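## Task

Pick up the small foam block that sits on the desk and set it down on this room's counter so it stays there by itself, not held by the robot. The robot must not tip over or finish leaning.

## Robot and tools

ROBOT. A Hello Robot Stretch 4 with a single arm: omni-wheel base, a lift riding on a mast, an arm that telescopes forward, a three-joint wrist and a two-finger gripper. It stands about 1.6 m tall; the base rim lies within 0.23 m of the base origin. Each scene starts fresh; the task for scene 2 arrives in the result of finished_scene. Loose objects may occasionally get a small shove from outside.

FRAMES. Base frame: origin on the floor below the base centre, x ahead, y to the left, z up. hand_pose (a point between the open fingertips) is reported in it; with all wrist joints at 0 its axes line up with the base frame. The printed hand position may be somewhat wrong. The odometry frame is where the base frame was when the scene began.

TOOLS.
execute_actions: arguments "actions" (a list holding one action or nothing) and "cameras" (list from head_camera, head_left_camera, head_right_camera, wrist_camera, all; omitted/null/["all"] gives every camera, [] none). An empty list only reports state and pictures. One action may contain "base", "joints", or both, plus optional "pace" and "contact_limits"; alternatively it holds only {"end_of_arm": "enable_torque"}, which re-powers wrist or gripper motors that shut off so they hold in place.
- "base": exactly one key, each a relative move from where the base last reported itself: translate_m (metres, forward positive, -2 to 2), strafe_m (metres sideways, left positive, -2 to 2, no turning), rotate_rad (radians, counter-clockwise from above positive, -3.2 to 3.2).
- "joints": a single object keyed by joint name, each value an absolute target: lift_m 0 to 1.2; arm_m 0 to 0.55; wrist_yaw_rad -1.134 to 4.276 (0 ahead, positive left, 3.14 stowed backward, above 3.4 the arm may obstruct); wrist_pitch_rad -1.117 to 4.259 (0 level, 1.57 pointing down); wrist_roll_rad -1.117 to 4.259 (0 keeps fingers at equal height, positive turns clockwise viewed from behind); gripper_m -0.038 to 0.141 (fingertip gap in metres; negative squeezes tips together). Done tolerances: ±0.004 for lift, arm, gripper; ±0.02 yaw and roll; ±0.05 pitch. Joint targets past a limit get clipped (and reported); any other bad value or unknown key rejects the whole call.
- "pace": slow, default, fast or max. Base top speeds 0.1/0.3/0.4/0.6 m/s and 1/2/3/4 rad/s; with lift above 0.2 these drop, down to 0.3 m/s and 1 rad/s at lift 1.2. No action exceeds 15 s.
- "contact_limits": only {"arm_m": value}, 0 (gentlest) to 0.75 (firmest), default 0.5; the arm stops when it pushes harder.
Motions in one action begin together but may end separately. Parts you leave out may still be driving toward earlier targets. If a result reports a stop, the later execute_actions, wait and finished_scene calls of that same reply are skipped.
wait: seconds 0 to 10; returns the same report as an empty action.
zoom_image: camera name and region [x0, y0, x1, y1] in pixels of that camera's latest full picture, top-left origin, at most 504x504.
finished_scene: scene (1 or 2). Irreversible; the item must already rest on the counter on its own. Replying with no tool call ends every remaining scene.

RESULTS. base_status/joint_status: done (for the base, wheels turned the commanded amount even if slipping); off_target (resting short, may still push); contact_stop_at_<key> (blocked by something, that part goes slack; a slack lift can sag under load, slack wheels can roll); limit_stop_at_<name>; time_out; torque_fault (wrist motor went limp, send enable_torque). After a stop the old target is dropped. limit_stop_at_tilt means lean over 6 degrees: lift, arm and wheels go slack until it levels. limit_stop_at_own_body: a joint nearly hit the robot; backing away works. on_its_own lists uncommanded things; its "held at" is the held target, not the position. lidar_m: 12 distances in metres from the base origin, 30-degree sectors, first straight ahead then counter-clockwise (4th left, 7th behind, 10th right); "-" means nothing seen or closer than 0.25 m; sees from about 0.15 m up to robot height, may miss glass and thin legs. wrist_depth_mm: 7x7 grid from top left, median depth 100 to 2000 mm, robot body visible. base_odometry counts wheel turns (heading -3.142 to 3.142, left positive); if turned_by_wheels and turned_by_imu differ by over about 0.1 rad, expect a bump or slip and a heading error of roughly their difference. base_tilt in degrees, forward and right positive, with a fixed offset up to about 1.5. motor_effort: percent of maximum, positive toward larger joint values, peak in brackets (noisy); for wheel_0..2 positive turns the base right.

CAMERAS. head_camera tops the mast facing forward and down (turn the base to look around); head_left_camera and head_right_camera are fisheyes beside it, angled lower, showing base and arm; wrist_camera looks along the fingers, tips near the bottom of its picture. Calibration (K, distortion, T_world_to_cam mapping base frame to camera) is given per camera and can be a little off, more so for the wrist at long reach.

GRIPPING. Command a gap smaller than the object; squeezing tighter pulls it toward the wrist by up to a third of the shortfall. Gap reading and done do not prove a grasp; at commands of 0 or above, a firm hold shows as a clear gripper_m effort change, and a load in a level gripper shifts wrist_pitch effort. Tips stuck on a surface: raise the lift. To unfold at scene start, send lift_m 0.4 with wrist_yaw_rad 0 together. Tilted-up, rolled wrists (pitch below -0.2 with roll below -0.4 or above 4) risk own-body stops.

AVOID. Tipping: driving or turning with over 1 kg held and arm beyond 0.2, especially at fast or max; strong pushes with a high gripper or high contact limit. Also avoid drops, slams, hard hits, torque faults and leaving things fallen.

Each tool is called after "Call:" as name(argument=value, ...), one argument or row to a line, values as JSON.

## Session

Call:
execute_actions(
  actions=[],
)

Scene clock: 0.00 s.
base_odometry: x=+0.000 y=+0.000 heading=+0.000 (m, m, rad; odometry frame)
turned_by_wheels: +0.000 (rad since the last result)
turned_by_imu: +0.000 (rad since the last result)
base_tilt: forward=-0.2 right=-0.3 (deg)
lidar_m: 1.03 2.04 1.65 1.05 0.94 0.95 1.19 1.68 1.68 1.81 0.83 0.85
base_status: not commanded
joint_positions: lift_m=+0.203 arm_m=+0.001 wrist_yaw_rad=+3.069 wrist_pitch_rad=-0.007 wrist_roll_rad=+0.013 gripper_m=+0.057
joint_status: not commanded
motor_effort: lift_m=+19 arm_m=+0 wrist_yaw_rad=+1 wrist_pitch_rad=-6 wrist_roll_rad=+1 gripper_m=-5 wheel_0=+0 wheel_1=+0 wheel_2=+0 (%)
hand_pose: x=-0.1100 y=+0.1081 z=+0.3828 quat_wxyz=(+0.036, +0.004, +0.006, +0.999) (m; base frame)
wrist_depth_mm: - 131 1983 - 1255 1160 1078 / 107 133 255 - 1118 976 1160 / 130 137 - - 1118 976 1182 / 1576 1808 - - 1499 1336 1118 / 1366 1576 1499 1499 1078 946 1060 / 946 904 946 1078 1025 931 866 / 715 759 - 891 854 904 854
pictures: head_camera, head_left_camera, head_right_camera, wrist_camera
Images, in order (width x height): head_camera 420x560, head_left_camera 420x672, head_right_camera 420x672, wrist_camera 616x392.

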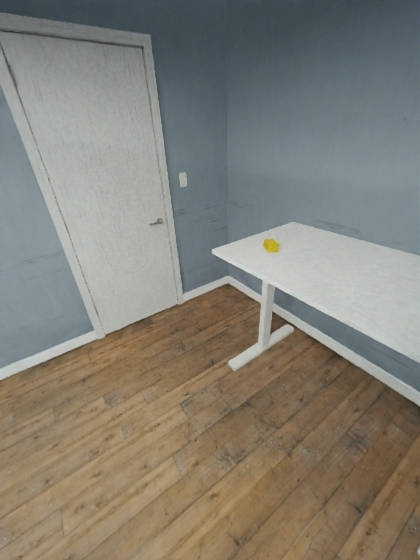

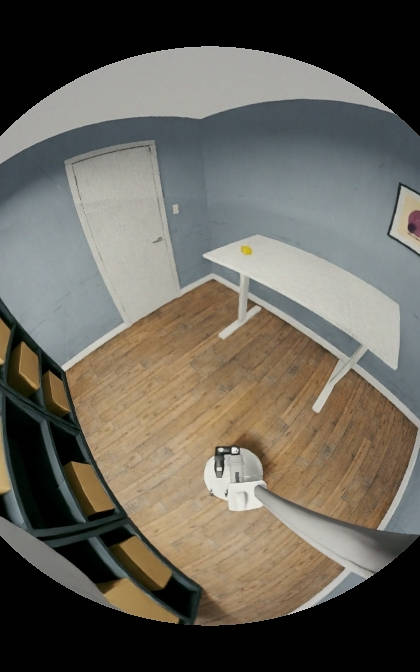

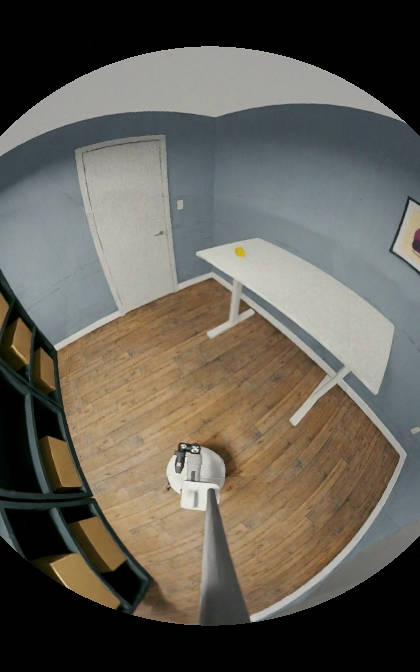

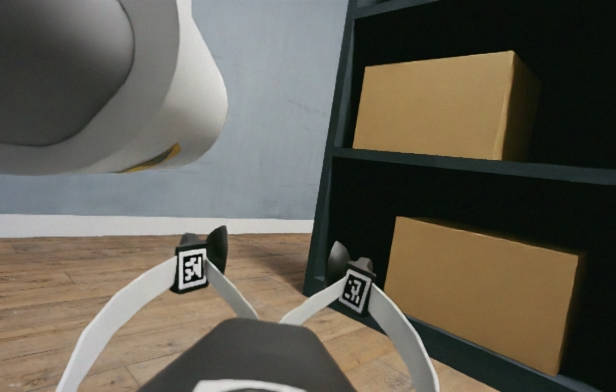

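Call:
execute_actions(
  actions=[
    {"base":{"rotate_rad":-0.2},"joints":{"lift_m":0.9,"wrist_yaw_rad":0,"gripper_m":0.14,"wrist_pitch_rad":0.3},"pace":"fast"},
  ],
  cameras=["head_camera","wrist_camera"],
)

Scene clock: 18.37 s.
base_odometry: x=+0.000 y=+0.000 heading=-0.199 (m, m, rad; odometry frame)
turned_by_wheels: -0.199 (rad since the last result)
turned_by_imu: -0.199 (rad since the last result)
base_tilt: forward=-0.2 right=-0.4 (deg)
lidar_m: 0.93 1.44 2.04 1.16 0.95 0.93 1.06 1.70 1.66 1.85 0.85 0.83
base_status: done
joint_positions: lift_m=+0.900 arm_m=+0.001 wrist_yaw_rad=+0.000 wrist_pitch_rad=+0.302 wrist_roll_rad=+0.013 gripper_m=+0.140
joint_status: all done
motor_effort: lift_m=+25(26) arm_m=+0(0) wrist_yaw_rad=-1(6) wrist_pitch_rad=-6(5) wrist_roll_rad=+0(1) gripper_m=-1(0) wheel_0=+3(9) wheel_1=+2(10) wheel_2=+4(12) (%)
hand_pose: x=+0.4469 y=-0.0873 z=+0.9921 quat_wxyz=(+0.989, +0.006, +0.150, -0.001) (m; base frame)
wrist_depth_mm: 1576 1863 - 1661 1430 1205 1078 / 1708 1921 1281 1618 1430 1281 1118 / 1756 - - 946 854 1025 1098 / 1808 - - 1863 1576 647 640 / 1708 199 1983 1983 1576 1336 1182 / 1464 1499 1464 1576 219 1397 1205 / 1229 1308 - 1499 1464 1464 1255
pictures: head_camera, wrist_camera
camera_calibration (this result's frames):
wrist_camera: T_world_to_cam=[[0.00927638, -0.994128, 0.107812, -0.207605], [-0.352364, -0.104151, -0.93005, 1.11229], [0.935817, -0.0293617, -0.351261, 0.156666], [0, 0, 0, 1]] pos_world=[0.247247, -0.0859391, 1.1119]
Images, in order (width x height): head_camera 420x560, wrist_camera 616x392.

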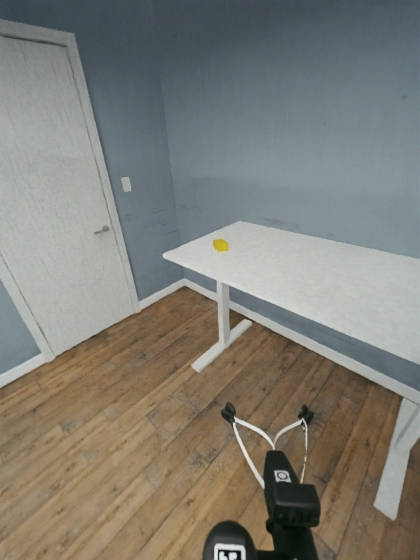

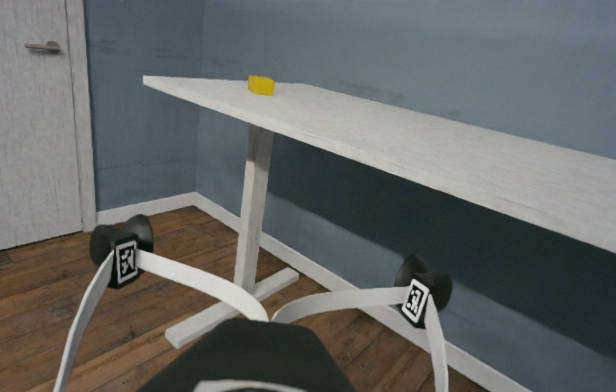

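Call:
execute_actions(
  actions=[
    {"base":{"rotate_rad":0.101},"joints":{"lift_m":1.0},"pace":"fast"},
  ],
  cameras=[],
)

Call:
execute_actions(
  actions=[
    {"base":{"translate_m":0.5},"joints":{"arm_m":0.25,"wrist_pitch_rad":0.45},"pace":"fast"},
  ],
  cameras=["head_camera","wrist_camera"],
)

Scene clock: 24.03 s.
base_odometry: x=+0.000 y=+0.000 heading=-0.099 (m, m, rad; odometry frame)
turned_by_wheels: +0.100 (rad since the last result)
turned_by_imu: +0.103 (rad since the last result)
base_tilt: forward=-0.2 right=-0.3 (deg)
lidar_m: 0.98 2.03 1.92 1.11 0.92 0.95 1.10 1.68 1.66 1.89 0.83 0.83
base_status: done
joint_positions: lift_m=+1.000 arm_m=+0.001 wrist_yaw_rad=+0.000 wrist_pitch_rad=+0.302 wrist_roll_rad=+0.013 gripper_m=+0.140
joint_status: all done
motor_effort: lift_m=+25(29) arm_m=+0(0) wrist_yaw_rad=+0(0) wrist_pitch_rad=-6(6) wrist_roll_rad=+1(0) gripper_m=-2(0) wheel_0=-3(5) wheel_1=-2(7) wheel_2=-4(9) (%)
hand_pose: x=+0.4469 y=-0.0874 z=+1.0921 quat_wxyz=(+0.989, +0.006, +0.150, -0.001) (m; base frame)
wrist_depth_mm: 1537 1708 - 1863 1464 1281 1118 / 1576 1808 - 1921 1576 1336 1160 / 1661 - - 1182 1366 1281 1182 / 1708 - - 1921 831 878 1008 / 1863 199 - - 1661 661 668 / 1618 1661 1618 1661 219 1430 1229 / 1397 1430 - 1576 1576 1464 1255
pictures: none
No camera images: the call's "cameras" was empty. Leave "cameras" out to get every camera's image.

Scene clock: 26.90 s.
base_odometry: x=+0.497 y=-0.049 heading=-0.099 (m, m, rad; odometry frame)
turned_by_wheels: +0.000 (rad since the last result)
turned_by_imu: -0.001 (rad since the last result)
base_tilt: forward=-0.2 right=-0.3 (deg)
lidar_m: 0.55 1.67 1.67 1.52 1.31 1.28 1.53 2.02 2.01 0.58 0.47 0.48
base_status: done
joint_positions: lift_m=+1.000 arm_m=+0.248 wrist_yaw_rad=+0.000 wrist_pitch_rad=+0.452 wrist_roll_rad=+0.013 gripper_m=+0.140
joint_status: all done
motor_effort: lift_m=+25(25) arm_m=+9(11) wrist_yaw_rad=+0(1) wrist_pitch_rad=-6(6) wrist_roll_rad=+0(0) gripper_m=+1(0) wheel_0=+3(8) wheel_1=+4(8) wheel_2=-4(15) (%)
hand_pose: x=+0.6789 y=-0.0874 z=+1.0519 quat_wxyz=(+0.975, +0.006, +0.224, -0.001) (m; base frame)
wrist_depth_mm: 1118 1281 1430 1182 946 798 699 / 1182 1336 1537 1229 976 820 732 / 1205 544 591 640 723 809 741 / 1255 430 459 484 530 574 621 / 1430 198 373 394 421 445 473 / 1397 314 289 309 220 357 382 / 1205 1229 - 285 289 306 324
pictures: head_camera, wrist_camera
camera_calibration (this result's frames):
wrist_camera: T_world_to_cam=[[0.0251358, -0.994127, 0.105263, -0.224338], [-0.487396, -0.104121, -0.866951, 1.27501], [0.872819, -0.0295133, -0.48715, 0.14625], [0, 0, 0, 1]] pos_world=[0.499421, -0.0859498, 1.20023]
Images, in order (width x height): head_camera 420x560, wrist_camera 616x392.

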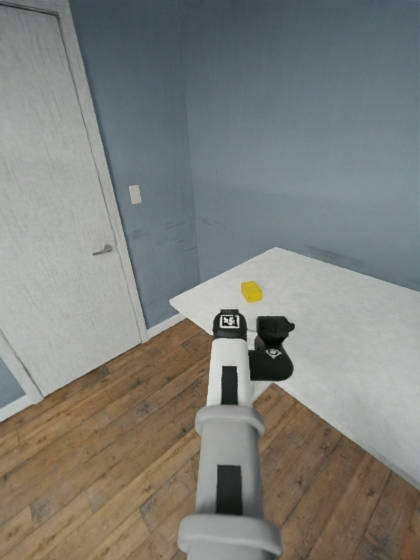

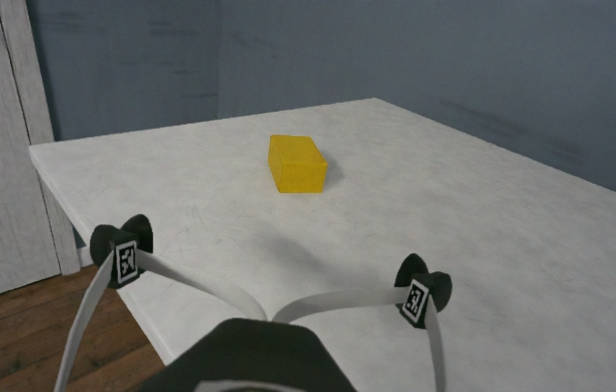

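Call:
execute_actions(
  actions=[
    {"base":{"translate_m":0.1},"joints":{"arm_m":0.36,"lift_m":0.95}},
  ],
  cameras=["head_camera","wrist_camera"],
)

Scene clock: 37.43 s.
base_odometry: x=+0.597 y=-0.059 heading=-0.098 (m, m, rad; odometry frame)
turned_by_wheels: +0.000 (rad since the last result)
turned_by_imu: +0.002 (rad since the last result)
base_tilt: forward=-0.2 right=-0.4 (deg)
lidar_m: 0.49 0.83 1.59 1.60 1.37 1.37 1.63 2.07 2.08 0.48 0.42 0.40
base_status: done
joint_positions: lift_m=+0.950 arm_m=+0.358 wrist_yaw_rad=+0.000 wrist_pitch_rad=+0.452 wrist_roll_rad=+0.013 gripper_m=+0.140
joint_status: all done
motor_effort: lift_m=+15(20) arm_m=+9(15) wrist_yaw_rad=+0(1) wrist_pitch_rad=-6(6) wrist_roll_rad=+1(0) gripper_m=-1(0) wheel_0=+4(8) wheel_1=+4(10) wheel_2=-2(14) (%)
hand_pose: x=+0.7889 y=-0.0874 z=+1.0027 quat_wxyz=(+0.975, +0.006, +0.224, -0.001) (m; base frame)
wrist_depth_mm: 1008 1138 1229 960 788 668 580 / 1078 1205 1308 1008 809 691 603 / 1118 1255 480 530 585 668 615 / 322 347 353 312 424 462 504 / 268 199 290 281 334 357 379 / 227 234 232 249 219 286 306 / 200 211 - 229 232 245 256
pictures: head_camera, wrist_camera
camera_calibration (this result's frames):
wrist_camera: T_world_to_cam=[[0.0250679, -0.994128, 0.105263, -0.221888], [-0.487421, -0.104086, -0.866941, 1.28596], [0.872807, -0.0295749, -0.487168, 0.0263272], [0, 0, 0, 1]] pos_world=[0.609388, -0.0859554, 1.15103]
Images, in order (width x height): head_camera 420x560, wrist_camera 616x392.

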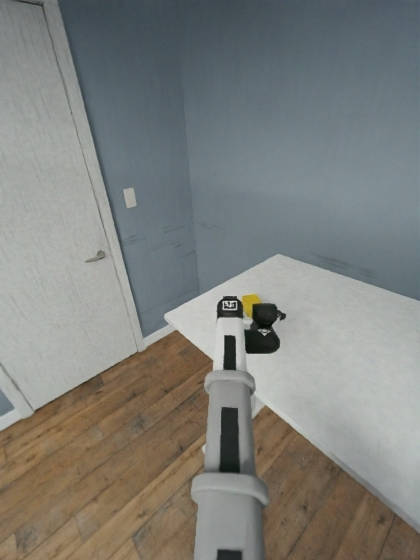

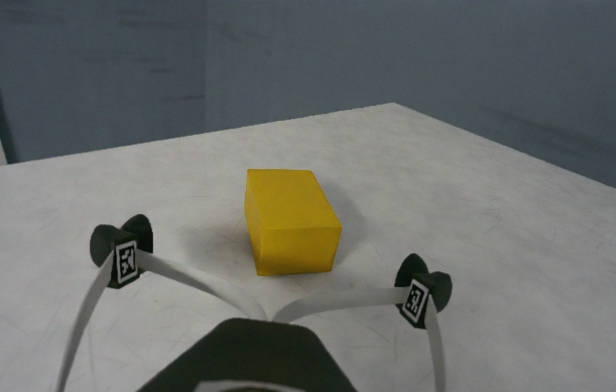

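Call:
execute_actions(
  actions=[
    {"joints":{"arm_m":0.43,"lift_m":0.937}},
  ],
  cameras=["wrist_camera"],
)

Call:
execute_actions(
  actions=[
    {"joints":{"gripper_m":0.02}},
  ],
  cameras=["wrist_camera"],
)

Scene clock: 43.77 s.
base_odometry: x=+0.597 y=-0.059 heading=-0.098 (m, m, rad; odometry frame)
turned_by_wheels: +0.000 (rad since the last result)
turned_by_imu: +0.002 (rad since the last result)
base_tilt: forward=-0.2 right=-0.4 (deg)
lidar_m: 0.49 0.83 1.61 1.60 1.37 1.37 1.61 2.06 2.07 0.49 0.41 0.40
base_status: not commanded
joint_positions: lift_m=+0.937 arm_m=+0.428 wrist_yaw_rad=+0.000 wrist_pitch_rad=+0.452 wrist_roll_rad=+0.013 gripper_m=+0.140
joint_status: all done
motor_effort: lift_m=+15(13) arm_m=+9(8) wrist_yaw_rad=+0(0) wrist_pitch_rad=-5(6) wrist_roll_rad=+0(1) gripper_m=+0(0) wheel_0=+4(4) wheel_1=+4(4) wheel_2=-2(2) (%)
hand_pose: x=+0.8589 y=-0.0874 z=+0.9897 quat_wxyz=(+0.975, +0.006, +0.224, -0.001) (m; base frame)
wrist_depth_mm: 960 1098 1160 891 723 627 539 / 1025 1205 1255 946 768 634 564 / 1078 1205 469 492 544 615 574 / 301 322 342 368 399 430 469 / 250 198 254 225 312 332 355 / 213 219 194 197 218 267 285 / 186 196 - 214 215 229 239
pictures: wrist_camera
camera_calibration (this result's frames):
wrist_camera: T_world_to_cam=[[0.0249852, -0.99413, 0.105263, -0.222223], [-0.487431, -0.104046, -0.86694, 1.30879], [0.872804, -0.0296478, -0.48717, -0.0410779], [0, 0, 0, 1]] pos_world=[0.679351, -0.0859621, 1.13802]
Images, in order (width x height): wrist_camera 616x392.

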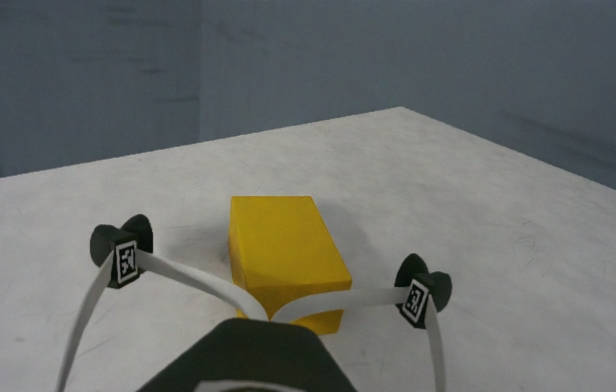

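Scene clock: 45.93 s.
base_odometry: x=+0.597 y=-0.059 heading=-0.098 (m, m, rad; odometry frame)
turned_by_wheels: +0.000 (rad since the last result)
turned_by_imu: +0.001 (rad since the last result)
base_tilt: forward=-0.2 right=-0.4 (deg)
lidar_m: 0.49 0.82 1.61 1.61 1.37 1.36 1.61 2.06 2.08 0.48 0.40 0.40
base_status: not commanded
joint_positions: lift_m=+0.937 arm_m=+0.428 wrist_yaw_rad=+0.000 wrist_pitch_rad=+0.452 wrist_roll_rad=+0.013 gripper_m=+0.020
joint_status: all done
motor_effort: lift_m=+15(15) arm_m=+9(9) wrist_yaw_rad=+0(0) wrist_pitch_rad=-6(6) wrist_roll_rad=+0(1) gripper_m=-19(16) wheel_0=+4(4) wheel_1=+4(4) wheel_2=-2(2) (%)
hand_pose: x=+0.8589 y=-0.0874 z=+0.9897 quat_wxyz=(+0.975, +0.006, +0.224, -0.001) (m; base frame)
wrist_depth_mm: 960 1098 1160 904 732 615 544 / 1025 1160 1229 946 768 647 554 / 1078 1205 462 496 549 609 569 / 303 320 336 368 402 430 469 / 250 260 206 213 310 334 357 / 212 211 187 191 193 271 285 / 185 195 - 214 214 226 239
pictures: wrist_camera
camera_calibration (this result's frames):
wrist_camera: T_world_to_cam=[[0.0249891, -0.994131, 0.105262, -0.222224], [-0.487464, -0.104046, -0.866922, 1.30879], [0.872786, -0.0296477, -0.487202, -0.0410308], [0, 0, 0, 1]] pos_world=[0.679353, -0.0859621, 1.13802]
Images, in order (width x height): wrist_camera 616x392.

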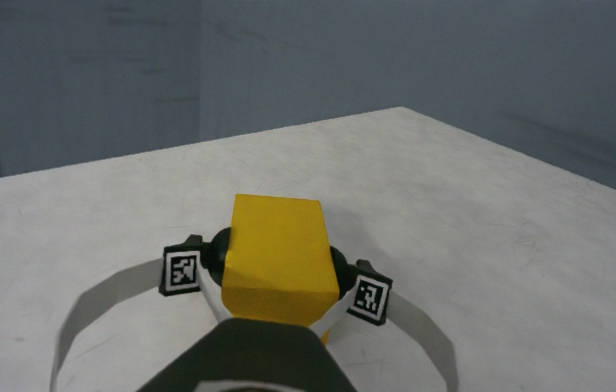

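Call:
execute_actions(
  actions=[
    {"joints":{"lift_m":1.02}},
  ],
  cameras=["wrist_camera"],
)

Call:
execute_actions(
  actions=[
    {"base":{"translate_m":-0.5},"joints":{"arm_m":0.0},"pace":"fast"},
  ],
  cameras=["wrist_camera"],
)

Call:
execute_actions(
  actions=[
    {"base":{"rotate_rad":-2.3}},
  ],
)

Scene clock: 50.43 s.
base_odometry: x=+0.597 y=-0.059 heading=-0.098 (m, m, rad; odometry frame)
turned_by_wheels: +0.000 (rad since the last result)
turned_by_imu: +0.002 (rad since the last result)
base_tilt: forward=-0.1 right=-0.4 (deg)
lidar_m: 0.49 0.84 1.58 1.56 1.37 1.36 1.61 2.07 2.08 0.49 0.40 0.41
base_status: not commanded
joint_positions: lift_m=+1.020 arm_m=+0.428 wrist_yaw_rad=+0.000 wrist_pitch_rad=+0.452 wrist_roll_rad=+0.013 gripper_m=+0.020
joint_status: all done
motor_effort: lift_m=+26(26) arm_m=+9(9) wrist_yaw_rad=+0(0) wrist_pitch_rad=-7(7) wrist_roll_rad=+0(0) gripper_m=-18(19) wheel_0=+4(4) wheel_1=+4(4) wheel_2=-2(2) (%)
hand_pose: x=+0.8588 y=-0.0874 z=+1.0718 quat_wxyz=(+0.975, +0.006, +0.224, -0.001) (m; base frame)
wrist_depth_mm: 976 1098 1182 904 741 621 549 / 1008 1160 1205 946 759 640 559 / 1078 1281 1308 991 778 668 574 / 1160 1366 500 525 574 634 603 / 368 377 206 214 449 484 512 / 304 304 187 191 191 392 410 / 267 282 - 309 310 327 345
pictures: wrist_camera
camera_calibration (this result's frames):
wrist_camera: T_world_to_cam=[[0.0250055, -0.994131, 0.105258, -0.230875], [-0.487599, -0.104046, -0.866846, 1.37999], [0.87271, -0.0296478, -0.487339, -0.000807232], [0, 0, 0, 1]] pos_world=[0.679358, -0.0859621, 1.22014]
Images, in order (width x height): wrist_camera 616x392.

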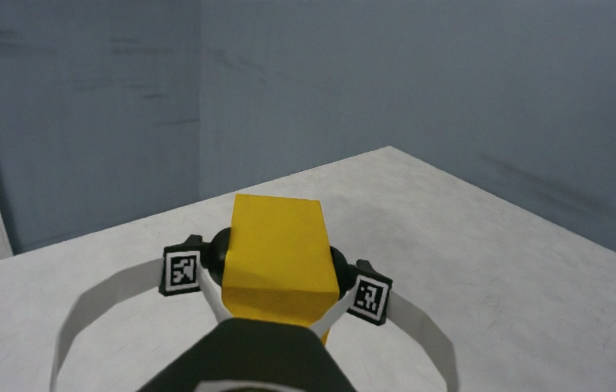

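Scene clock: 53.33 s.
base_odometry: x=+0.099 y=-0.010 heading=-0.099 (m, m, rad; odometry frame)
turned_by_wheels: +0.000 (rad since the last result)
turned_by_imu: +0.003 (rad since the last result)
base_tilt: forward=-0.2 right=-0.4 (deg)
lidar_m: 0.90 1.94 1.99 1.19 1.00 1.02 1.19 1.74 1.72 1.82 0.75 0.76
base_status: done
joint_positions: lift_m=+1.020 arm_m=+0.002 wrist_yaw_rad=+0.000 wrist_pitch_rad=+0.452 wrist_roll_rad=+0.013 gripper_m=+0.020
joint_status: all done
motor_effort: lift_m=+25(25) arm_m=-9(8) wrist_yaw_rad=+1(1) wrist_pitch_rad=-8(7) wrist_roll_rad=+1(1) gripper_m=-18(18) wheel_0=-2(11) wheel_1=-3(8) wheel_2=+2(16) (%)
hand_pose: x=+0.4324 y=-0.0875 z=+1.0717 quat_wxyz=(+0.975, +0.006, +0.224, -0.002) (m; base frame)
wrist_depth_mm: 1464 1661 1921 1756 1464 1205 1060 / 1576 1808 - 1098 1255 1281 1098 / 1661 1983 - 1308 788 891 1008 / 1808 - - 1921 1618 634 699 / 1661 1708 206 215 1708 1397 525 / 1397 1397 187 191 191 1430 1229 / 1205 1308 - 1397 1397 1464 1281
pictures: wrist_camera
camera_calibration (this result's frames):
wrist_camera: T_world_to_cam=[[0.0247675, -0.994138, 0.105247, -0.220166], [-0.487995, -0.103907, -0.86664, 1.17196], [0.872495, -0.0298957, -0.487708, 0.371784], [0, 0, 0, 1]] pos_world=[0.252985, -0.0859849, 1.22016]
Images, in order (width x height): wrist_camera 616x392.

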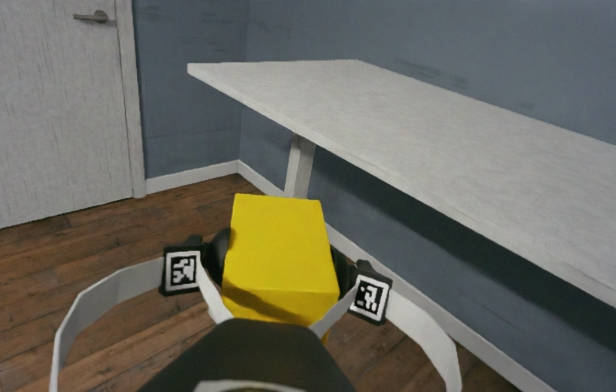

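Scene clock: 56.10 s.
base_odometry: x=+0.099 y=-0.010 heading=-2.398 (m, m, rad; odometry frame)
turned_by_wheels: -2.299 (rad since the last result)
turned_by_imu: -2.320 (rad since the last result)
base_tilt: forward=-0.2 right=-0.3 (deg)
lidar_m: 1.72 1.81 0.78 0.77 0.81 1.16 1.97 1.34 1.04 1.00 1.07 1.78
base_status: done
joint_positions: lift_m=+1.020 arm_m=+0.002 wrist_yaw_rad=+0.000 wrist_pitch_rad=+0.452 wrist_roll_rad=+0.013 gripper_m=+0.020
joint_status: not commanded
motor_effort: lift_m=+24(25) arm_m=-9(9) wrist_yaw_rad=+0(1) wrist_pitch_rad=-8(8) wrist_roll_rad=+0(1) gripper_m=-18(18) wheel_0=+3(6) wheel_1=+3(11) wheel_2=+8(12) (%)
hand_pose: x=+0.4325 y=-0.0874 z=+1.0718 quat_wxyz=(+0.975, +0.006, +0.224, -0.001) (m; base frame)
wrist_depth_mm: 1464 1464 1397 1366 1366 1336 1308 / 1618 1537 1537 1464 1464 1397 1397 / 1756 1661 1618 1618 1576 1537 1499 / 1863 1808 1756 1661 1756 1661 1618 / 1618 1661 206 214 1921 1863 1708 / 1366 1397 187 191 192 1756 1863 / 1229 1281 - 1366 1430 1499 1576
pictures: head_camera, head_left_camera, head_right_camera, wrist_camera
camera_calibration (this result's frames):
wrist_camera: T_world_to_cam=[[0.0250475, -0.99413, 0.105253, -0.220231], [-0.487876, -0.104053, -0.866689, 1.17208], [0.872553, -0.0296423, -0.487618, 0.371704], [0, 0, 0, 1]] pos_world=[0.253015, -0.0859614, 1.22026]
Images, in order (width x height): head_camera 420x560, head_left_camera 420x672, head_right_camera 420x672, wrist_camera 616x392.

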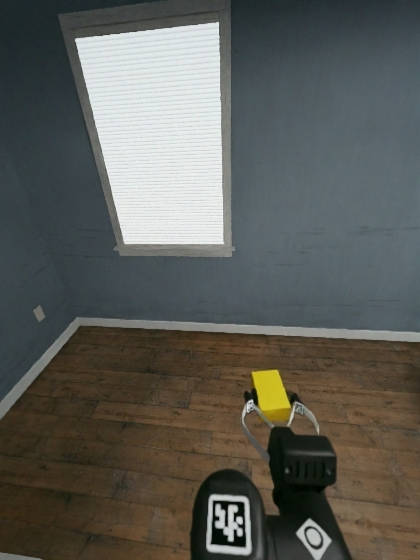

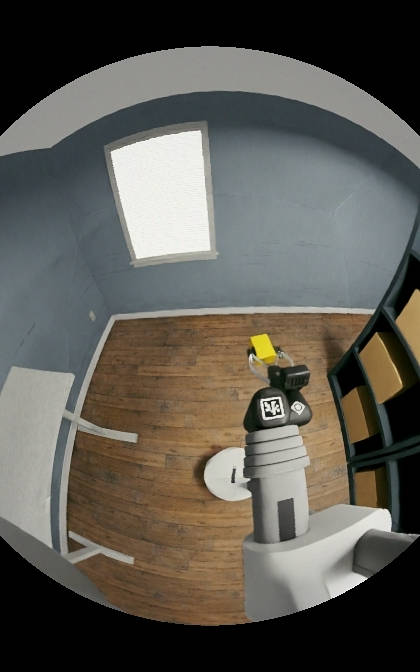

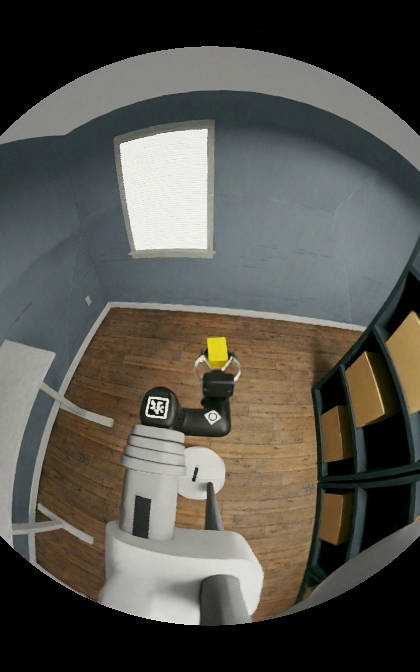

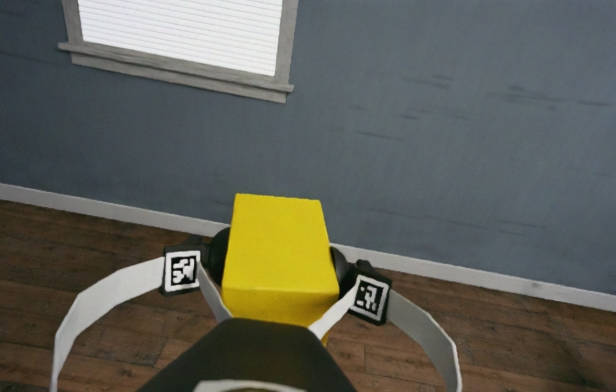

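Call:
execute_actions(
  actions=[
    {"base":{"rotate_rad":-1.6}},
  ],
  cameras=[],
)

Call:
execute_actions(
  actions=[
    {"base":{"strafe_m":1.2},"pace":"fast"},
  ],
  cameras=["head_camera","head_right_camera"],
)

Scene clock: 62.47 s.
base_odometry: x=+0.099 y=-0.010 heading=+2.287 (m, m, rad; odometry frame)
turned_by_wheels: -1.599 (rad since the last result)
turned_by_imu: -1.612 (rad since the last result)
base_tilt: forward=-0.1 right=-0.3 (deg)
lidar_m: 0.98 1.06 1.82 1.71 1.81 0.80 0.77 0.81 1.13 1.93 1.44 1.06
base_status: done
joint_positions: lift_m=+1.020 arm_m=+0.002 wrist_yaw_rad=+0.000 wrist_pitch_rad=+0.452 wrist_roll_rad=+0.013 gripper_m=+0.020
joint_status: not commanded
motor_effort: lift_m=+23(24) arm_m=-8(9) wrist_yaw_rad=+0(0) wrist_pitch_rad=-7(8) wrist_roll_rad=+0(0) gripper_m=-18(18) wheel_0=+5(9) wheel_1=+5(9) wheel_2=+5(13) (%)
hand_pose: x=+0.4325 y=-0.0874 z=+1.0719 quat_wxyz=(+0.975, +0.006, +0.224, -0.001) (m; base frame)
wrist_depth_mm: 768 750 991 1098 1098 732 699 / 1042 788 831 798 991 778 750 / 904 946 1308 1281 1308 809 809 / 976 960 1205 891 1366 1366 1281 / 1281 1008 205 213 1160 1229 1182 / 1281 1138 187 191 191 1160 1098 / 1205 1229 - 1205 1205 1366 1182
pictures: none
No camera images: the call's "cameras" was empty. Leave "cameras" out to get every camera's image.

Scene clock: 67.17 s.
base_odometry: x=-0.806 y=-0.798 heading=+2.287 (m, m, rad; odometry frame)
turned_by_wheels: +0.000 (rad since the last result)
turned_by_imu: +0.009 (rad since the last result)
base_tilt: forward=-0.2 right=-0.4 (deg)
lidar_m: 2.02 0.79 0.58 0.51 0.53 0.77 1.53 1.15 1.10 3.14 1.43 1.12
base_status: done
joint_positions: lift_m=+1.020 arm_m=+0.002 wrist_yaw_rad=+0.000 wrist_pitch_rad=+0.452 wrist_roll_rad=+0.013 gripper_m=+0.020
joint_status: not commanded
motor_effort: lift_m=+23(23) arm_m=-9(9) wrist_yaw_rad=+1(0) wrist_pitch_rad=-7(7) wrist_roll_rad=+0(0) gripper_m=-18(18) wheel_0=-1(12) wheel_1=+1(12) wheel_2=+0(4) (%)
hand_pose: x=+0.4325 y=-0.0874 z=+1.0719 quat_wxyz=(+0.975, +0.006, +0.224, -0.001) (m; base frame)
wrist_depth_mm: 878 1281 - - - 820 759 / 904 1308 - - - 917 788 / 931 1430 - - - 866 831 / 991 1499 - - 1229 960 1060 / 991 1366 206 214 1098 1008 991 / 976 1366 187 191 191 1205 1078 / 1078 1281 - 1366 1336 1229 1229
pictures: head_camera, head_right_camera
Images, in order (width x height): head_camera 420x560, head_right_camera 420x672.

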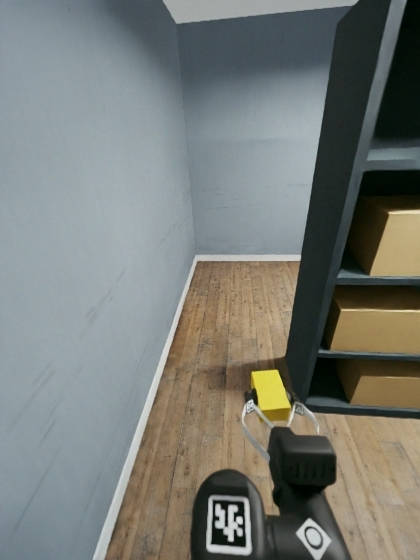

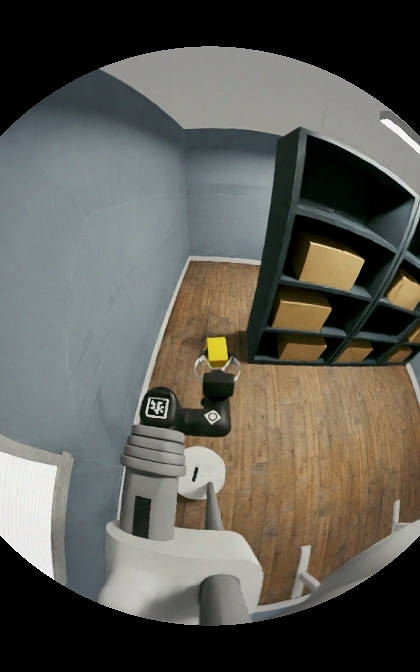

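Call:
execute_actions(
  actions=[
    {"base":{"translate_m":2.0},"pace":"fast"},
  ],
  cameras=["head_camera","head_right_camera"],
)

Scene clock: 77.50 s.
base_odometry: x=-2.119 y=+0.711 heading=+2.287 (m, m, rad; odometry frame)
turned_by_wheels: +0.000 (rad since the last result)
turned_by_imu: -0.004 (rad since the last result)
base_tilt: forward=-0.2 right=-0.4 (deg)
lidar_m: 1.19 0.73 0.54 0.51 0.54 0.74 2.35 0.63 0.68 1.99 1.37 1.23
base_status: done
joint_positions: lift_m=+1.020 arm_m=+0.002 wrist_yaw_rad=+0.000 wrist_pitch_rad=+0.452 wrist_roll_rad=+0.013 gripper_m=+0.020
joint_status: not commanded
motor_effort: lift_m=+23(23) arm_m=-8(9) wrist_yaw_rad=+0(1) wrist_pitch_rad=-7(7) wrist_roll_rad=+0(1) gripper_m=-16(19) wheel_0=+4(6) wheel_1=+2(8) wheel_2=-2(15) (%)
hand_pose: x=+0.4324 y=-0.0874 z=+1.0719 quat_wxyz=(+0.975, +0.006, +0.224, -0.001) (m; base frame)
wrist_depth_mm: 831 904 891 891 866 878 866 / 854 991 960 960 931 917 917 / 891 1060 1025 1042 1025 1008 976 / 946 1138 1118 1098 1098 1060 1060 / 976 1229 206 214 1160 1205 1160 / 946 1397 187 191 191 1281 1281 / 1008 1281 - 1430 1397 1430 1397
pictures: head_camera, head_right_camera
Images, in order (width x height): head_camera 420x560, head_right_camera 420x672.

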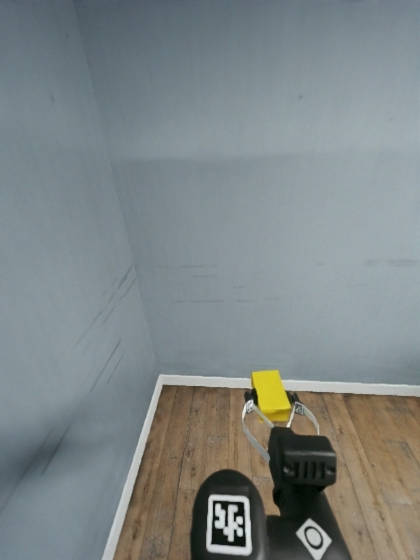

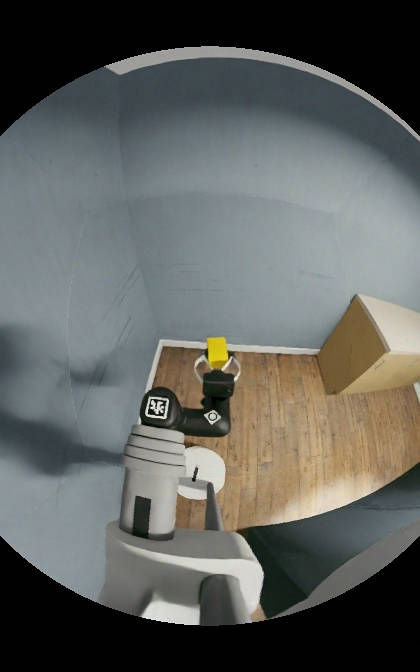

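Call:
execute_actions(
  actions=[
    {"base":{"strafe_m":-1.5},"pace":"fast"},
  ],
  cameras=["head_camera","head_right_camera","wrist_camera"],
)

Scene clock: 85.73 s.
base_odometry: x=-0.987 y=+1.696 heading=+2.287 (m, m, rad; odometry frame)
turned_by_wheels: +0.000 (rad since the last result)
turned_by_imu: -0.009 (rad since the last result)
base_tilt: forward=-0.2 right=-0.3 (deg)
lidar_m: 0.58 0.59 1.71 2.01 0.71 0.51 0.48 0.51 0.73 1.70 0.83 0.60
base_status: done
joint_positions: lift_m=+1.020 arm_m=+0.002 wrist_yaw_rad=+0.000 wrist_pitch_rad=+0.452 wrist_roll_rad=+0.013 gripper_m=+0.020
joint_status: not commanded
motor_effort: lift_m=+24(23) arm_m=-9(8) wrist_yaw_rad=+0(0) wrist_pitch_rad=-7(7) wrist_roll_rad=+0(0) gripper_m=-18(17) wheel_0=+0(13) wheel_1=-3(14) wheel_2=+0(2) (%)
hand_pose: x=+0.4324 y=-0.0874 z=+1.0719 quat_wxyz=(+0.975, +0.006, +0.224, -0.001) (m; base frame)
wrist_depth_mm: 904 891 866 878 854 854 866 / 946 946 931 931 917 917 904 / 1042 707 741 820 917 946 976 / 539 530 554 609 668 723 809 / 445 445 206 213 517 554 597 / 508 508 187 191 191 469 480 / 1182 574 - 535 544 530 535
pictures: head_camera, head_right_camera, wrist_camera
camera_calibration (this result's frames):
wrist_camera: T_world_to_cam=[[0.0249698, -0.994131, 0.105257, -0.220226], [-0.487841, -0.10402, -0.866713, 1.17213], [0.872575, -0.0297072, -0.487576, 0.371669], [0, 0, 0, 1]] pos_world=[0.253006, -0.0859671, 1.2203]
Images, in order (width x height): head_camera 420x560, head_right_camera 420x672, wrist_camera 616x392.

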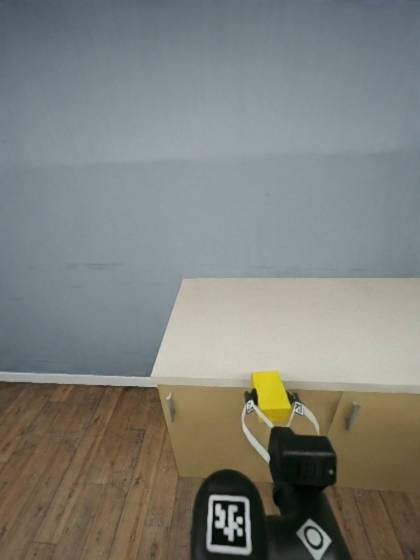

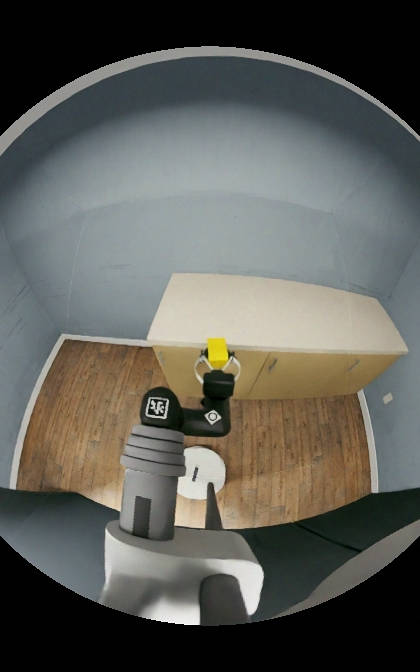

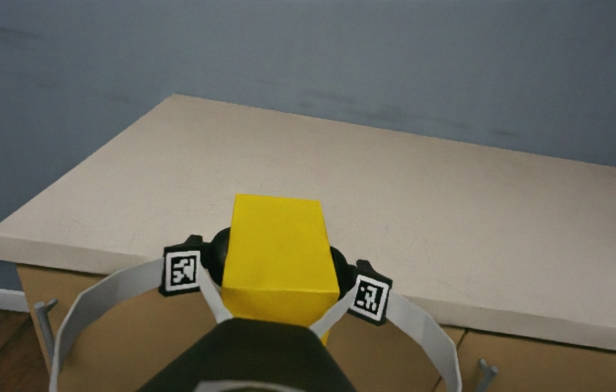

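Call:
execute_actions(
  actions=[
    {"joints":{"arm_m":0.4,"lift_m":0.93},"pace":"fast"},
  ],
  cameras=["wrist_camera"],
)

Scene clock: 90.10 s.
base_odometry: x=-0.987 y=+1.696 heading=+2.287 (m, m, rad; odometry frame)
turned_by_wheels: +0.000 (rad since the last result)
turned_by_imu: +0.002 (rad since the last result)
base_tilt: forward=-0.2 right=-0.4 (deg)
lidar_m: 0.56 0.59 1.72 2.01 0.71 0.50 0.48 0.51 0.72 1.70 0.82 0.59
base_status: not commanded
joint_positions: lift_m=+0.930 arm_m=+0.398 wrist_yaw_rad=+0.000 wrist_pitch_rad=+0.452 wrist_roll_rad=+0.013 gripper_m=+0.020
joint_status: all done
motor_effort: lift_m=+16(20) arm_m=+8(11) wrist_yaw_rad=+0(2) wrist_pitch_rad=-7(7) wrist_roll_rad=+1(1) gripper_m=-18(18) wheel_0=+1(0) wheel_1=-2(3) wheel_2=+0(0) (%)
hand_pose: x=+0.8289 y=-0.0874 z=+0.9826 quat_wxyz=(+0.975, +0.006, +0.224, -0.001) (m; base frame)
wrist_depth_mm: 521 517 508 504 500 492 492 / 559 554 544 544 535 530 530 / 452 488 525 569 569 574 569 / 355 377 394 433 469 512 549 / 297 307 207 213 368 394 415 / 249 246 187 191 191 317 338 / 218 230 - 251 254 267 279
pictures: wrist_camera
camera_calibration (this result's frames):
wrist_camera: T_world_to_cam=[[0.0252267, -0.994125, 0.105261, -0.220868], [-0.487689, -0.104153, -0.866782, 1.28806], [0.872653, -0.0294685, -0.487451, -0.0179683], [0, 0, 0, 1]] pos_world=[0.649423, -0.0859453, 1.13096]
Images, in order (width x height): wrist_camera 616x392.

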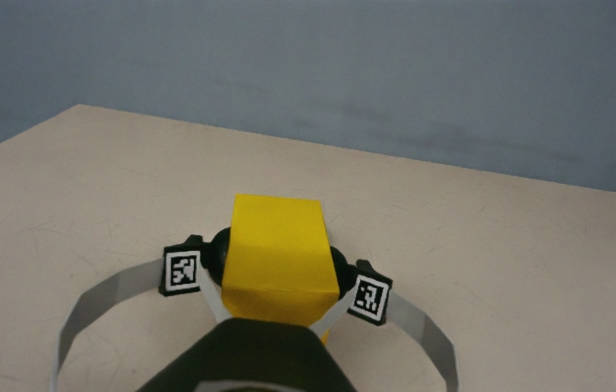

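Call:
execute_actions(
  actions=[
    {"joints":{"lift_m":0.898},"pace":"slow"},
  ],
  cameras=[],
)

Call:
execute_actions(
  actions=[
    {"joints":{"gripper_m":0.11}},
  ],
  cameras=["wrist_camera"],
)

Call:
execute_actions(
  actions=[
    {"joints":{"lift_m":0.98,"arm_m":0.25},"pace":"fast"},
  ],
  cameras=["wrist_camera"],
)

Scene clock: 95.23 s.
base_odometry: x=-0.987 y=+1.696 heading=+2.287 (m, m, rad; odometry frame)
turned_by_wheels: +0.000 (rad since the last result)
turned_by_imu: +0.001 (rad since the last result)
base_tilt: forward=-0.2 right=-0.3 (deg)
lidar_m: 0.56 0.59 1.69 2.02 0.71 0.51 0.49 0.49 0.71 1.70 0.82 0.60
base_status: not commanded
joint_positions: lift_m=+0.898 arm_m=+0.398 wrist_yaw_rad=+0.000 wrist_pitch_rad=+0.452 wrist_roll_rad=+0.013 gripper_m=+0.020
joint_status: all done
motor_effort: lift_m=+15(19) arm_m=+9(9) wrist_yaw_rad=-1(1) wrist_pitch_rad=-7(6) wrist_roll_rad=+0(1) gripper_m=-18(19) wheel_0=+0(0) wheel_1=-3(3) wheel_2=+0(0) (%)
hand_pose: x=+0.8289 y=-0.0874 z=+0.9506 quat_wxyz=(+0.975, +0.006, +0.224, -0.001) (m; base frame)
wrist_depth_mm: 521 512 512 504 500 496 492 / 549 539 544 549 535 530 525 / 382 413 449 492 544 564 564 / 303 324 340 370 399 433 473 / 252 263 206 213 312 334 357 / 213 211 187 192 192 272 286 / 186 197 - 213 216 228 240
pictures: none
No camera images: the call's "cameras" was empty. Leave "cameras" out to get every camera's image.

Scene clock: 96.97 s.
base_odometry: x=-0.987 y=+1.696 heading=+2.287 (m, m, rad; odometry frame)
turned_by_wheels: +0.000 (rad since the last result)
turned_by_imu: +0.001 (rad since the last result)
base_tilt: forward=-0.2 right=-0.3 (deg)
lidar_m: 0.57 0.58 1.70 2.02 0.69 0.52 0.48 0.51 0.68 1.71 0.82 0.60
base_status: not commanded
joint_positions: lift_m=+0.898 arm_m=+0.398 wrist_yaw_rad=+0.000 wrist_pitch_rad=+0.452 wrist_roll_rad=+0.013 gripper_m=+0.110
joint_status: all done
motor_effort: lift_m=+15(15) arm_m=+9(8) wrist_yaw_rad=+0(0) wrist_pitch_rad=-7(7) wrist_roll_rad=+0(0) gripper_m=-3(17) wheel_0=+0(0) wheel_1=-3(2) wheel_2=+0(0) (%)
hand_pose: x=+0.8289 y=-0.0874 z=+0.9506 quat_wxyz=(+0.975, +0.006, +0.224, -0.001) (m; base frame)
wrist_depth_mm: 517 512 508 504 500 500 492 / 544 544 544 544 535 525 525 / 379 410 449 492 549 559 569 / 303 322 336 373 399 430 469 / 252 213 234 233 314 336 355 / 216 216 199 202 236 272 285 / 186 197 - 215 216 231 239
pictures: wrist_camera
camera_calibration (this result's frames):
wrist_camera: T_world_to_cam=[[0.0252267, -0.994125, 0.105261, -0.217503], [-0.487689, -0.104153, -0.866783, 1.26035], [0.872653, -0.0294684, -0.487451, -0.0335521], [0, 0, 0, 1]] pos_world=[0.649425, -0.0859453, 1.09899]
Images, in order (width x height): wrist_camera 616x392.

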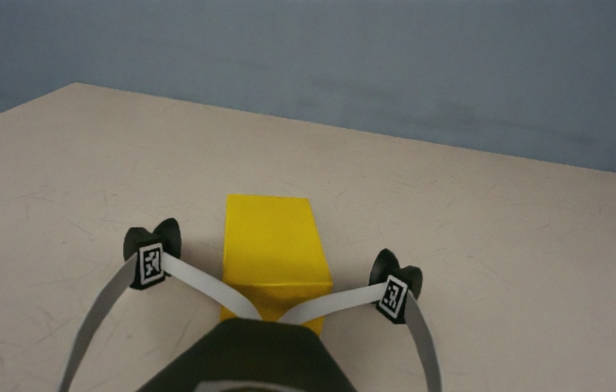

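Scene clock: 98.27 s.
base_odometry: x=-0.987 y=+1.696 heading=+2.287 (m, m, rad; odometry frame)
turned_by_wheels: +0.000 (rad since the last result)
turned_by_imu: +0.000 (rad since the last result)
base_tilt: forward=-0.1 right=-0.4 (deg)
lidar_m: 0.56 0.62 1.70 2.00 0.70 0.50 0.49 0.51 0.69 1.71 0.83 0.59
base_status: not commanded
joint_positions: lift_m=+0.980 arm_m=+0.252 wrist_yaw_rad=+0.000 wrist_pitch_rad=+0.452 wrist_roll_rad=+0.013 gripper_m=+0.110
joint_status: all done
motor_effort: lift_m=+25(26) arm_m=-9(9) wrist_yaw_rad=+1(1) wrist_pitch_rad=-6(7) wrist_roll_rad=+1(0) gripper_m=-1(2) wheel_0=+1(0) wheel_1=-2(3) wheel_2=+0(0) (%)
hand_pose: x=+0.6819 y=-0.0875 z=+1.0318 quat_wxyz=(+0.975, +0.006, +0.224, -0.002) (m; base frame)
wrist_depth_mm: 654 654 647 634 647 634 621 / 707 699 691 683 676 676 668 / 759 591 647 715 715 723 723 / 436 462 492 535 574 627 676 / 359 213 394 387 452 484 512 / 310 310 320 338 340 389 415 / 267 282 - 309 309 332 347
pictures: wrist_camera
camera_calibration (this result's frames):
wrist_camera: T_world_to_cam=[[0.0248164, -0.994135, 0.105265, -0.222173], [-0.48759, -0.10396, -0.866861, 1.25911], [0.87272, -0.0298136, -0.48731, 0.134045], [0, 0, 0, 1]] pos_world=[0.502457, -0.0859769, 1.18018]
Images, in order (width x height): wrist_camera 616x392.

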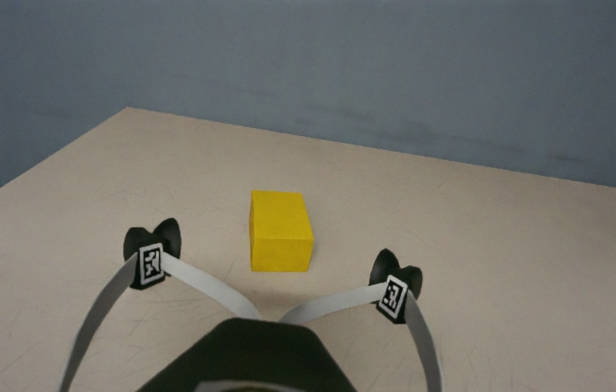

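Call:
finished_scene(
  scene=1,
)

The scene is finished: the task was done.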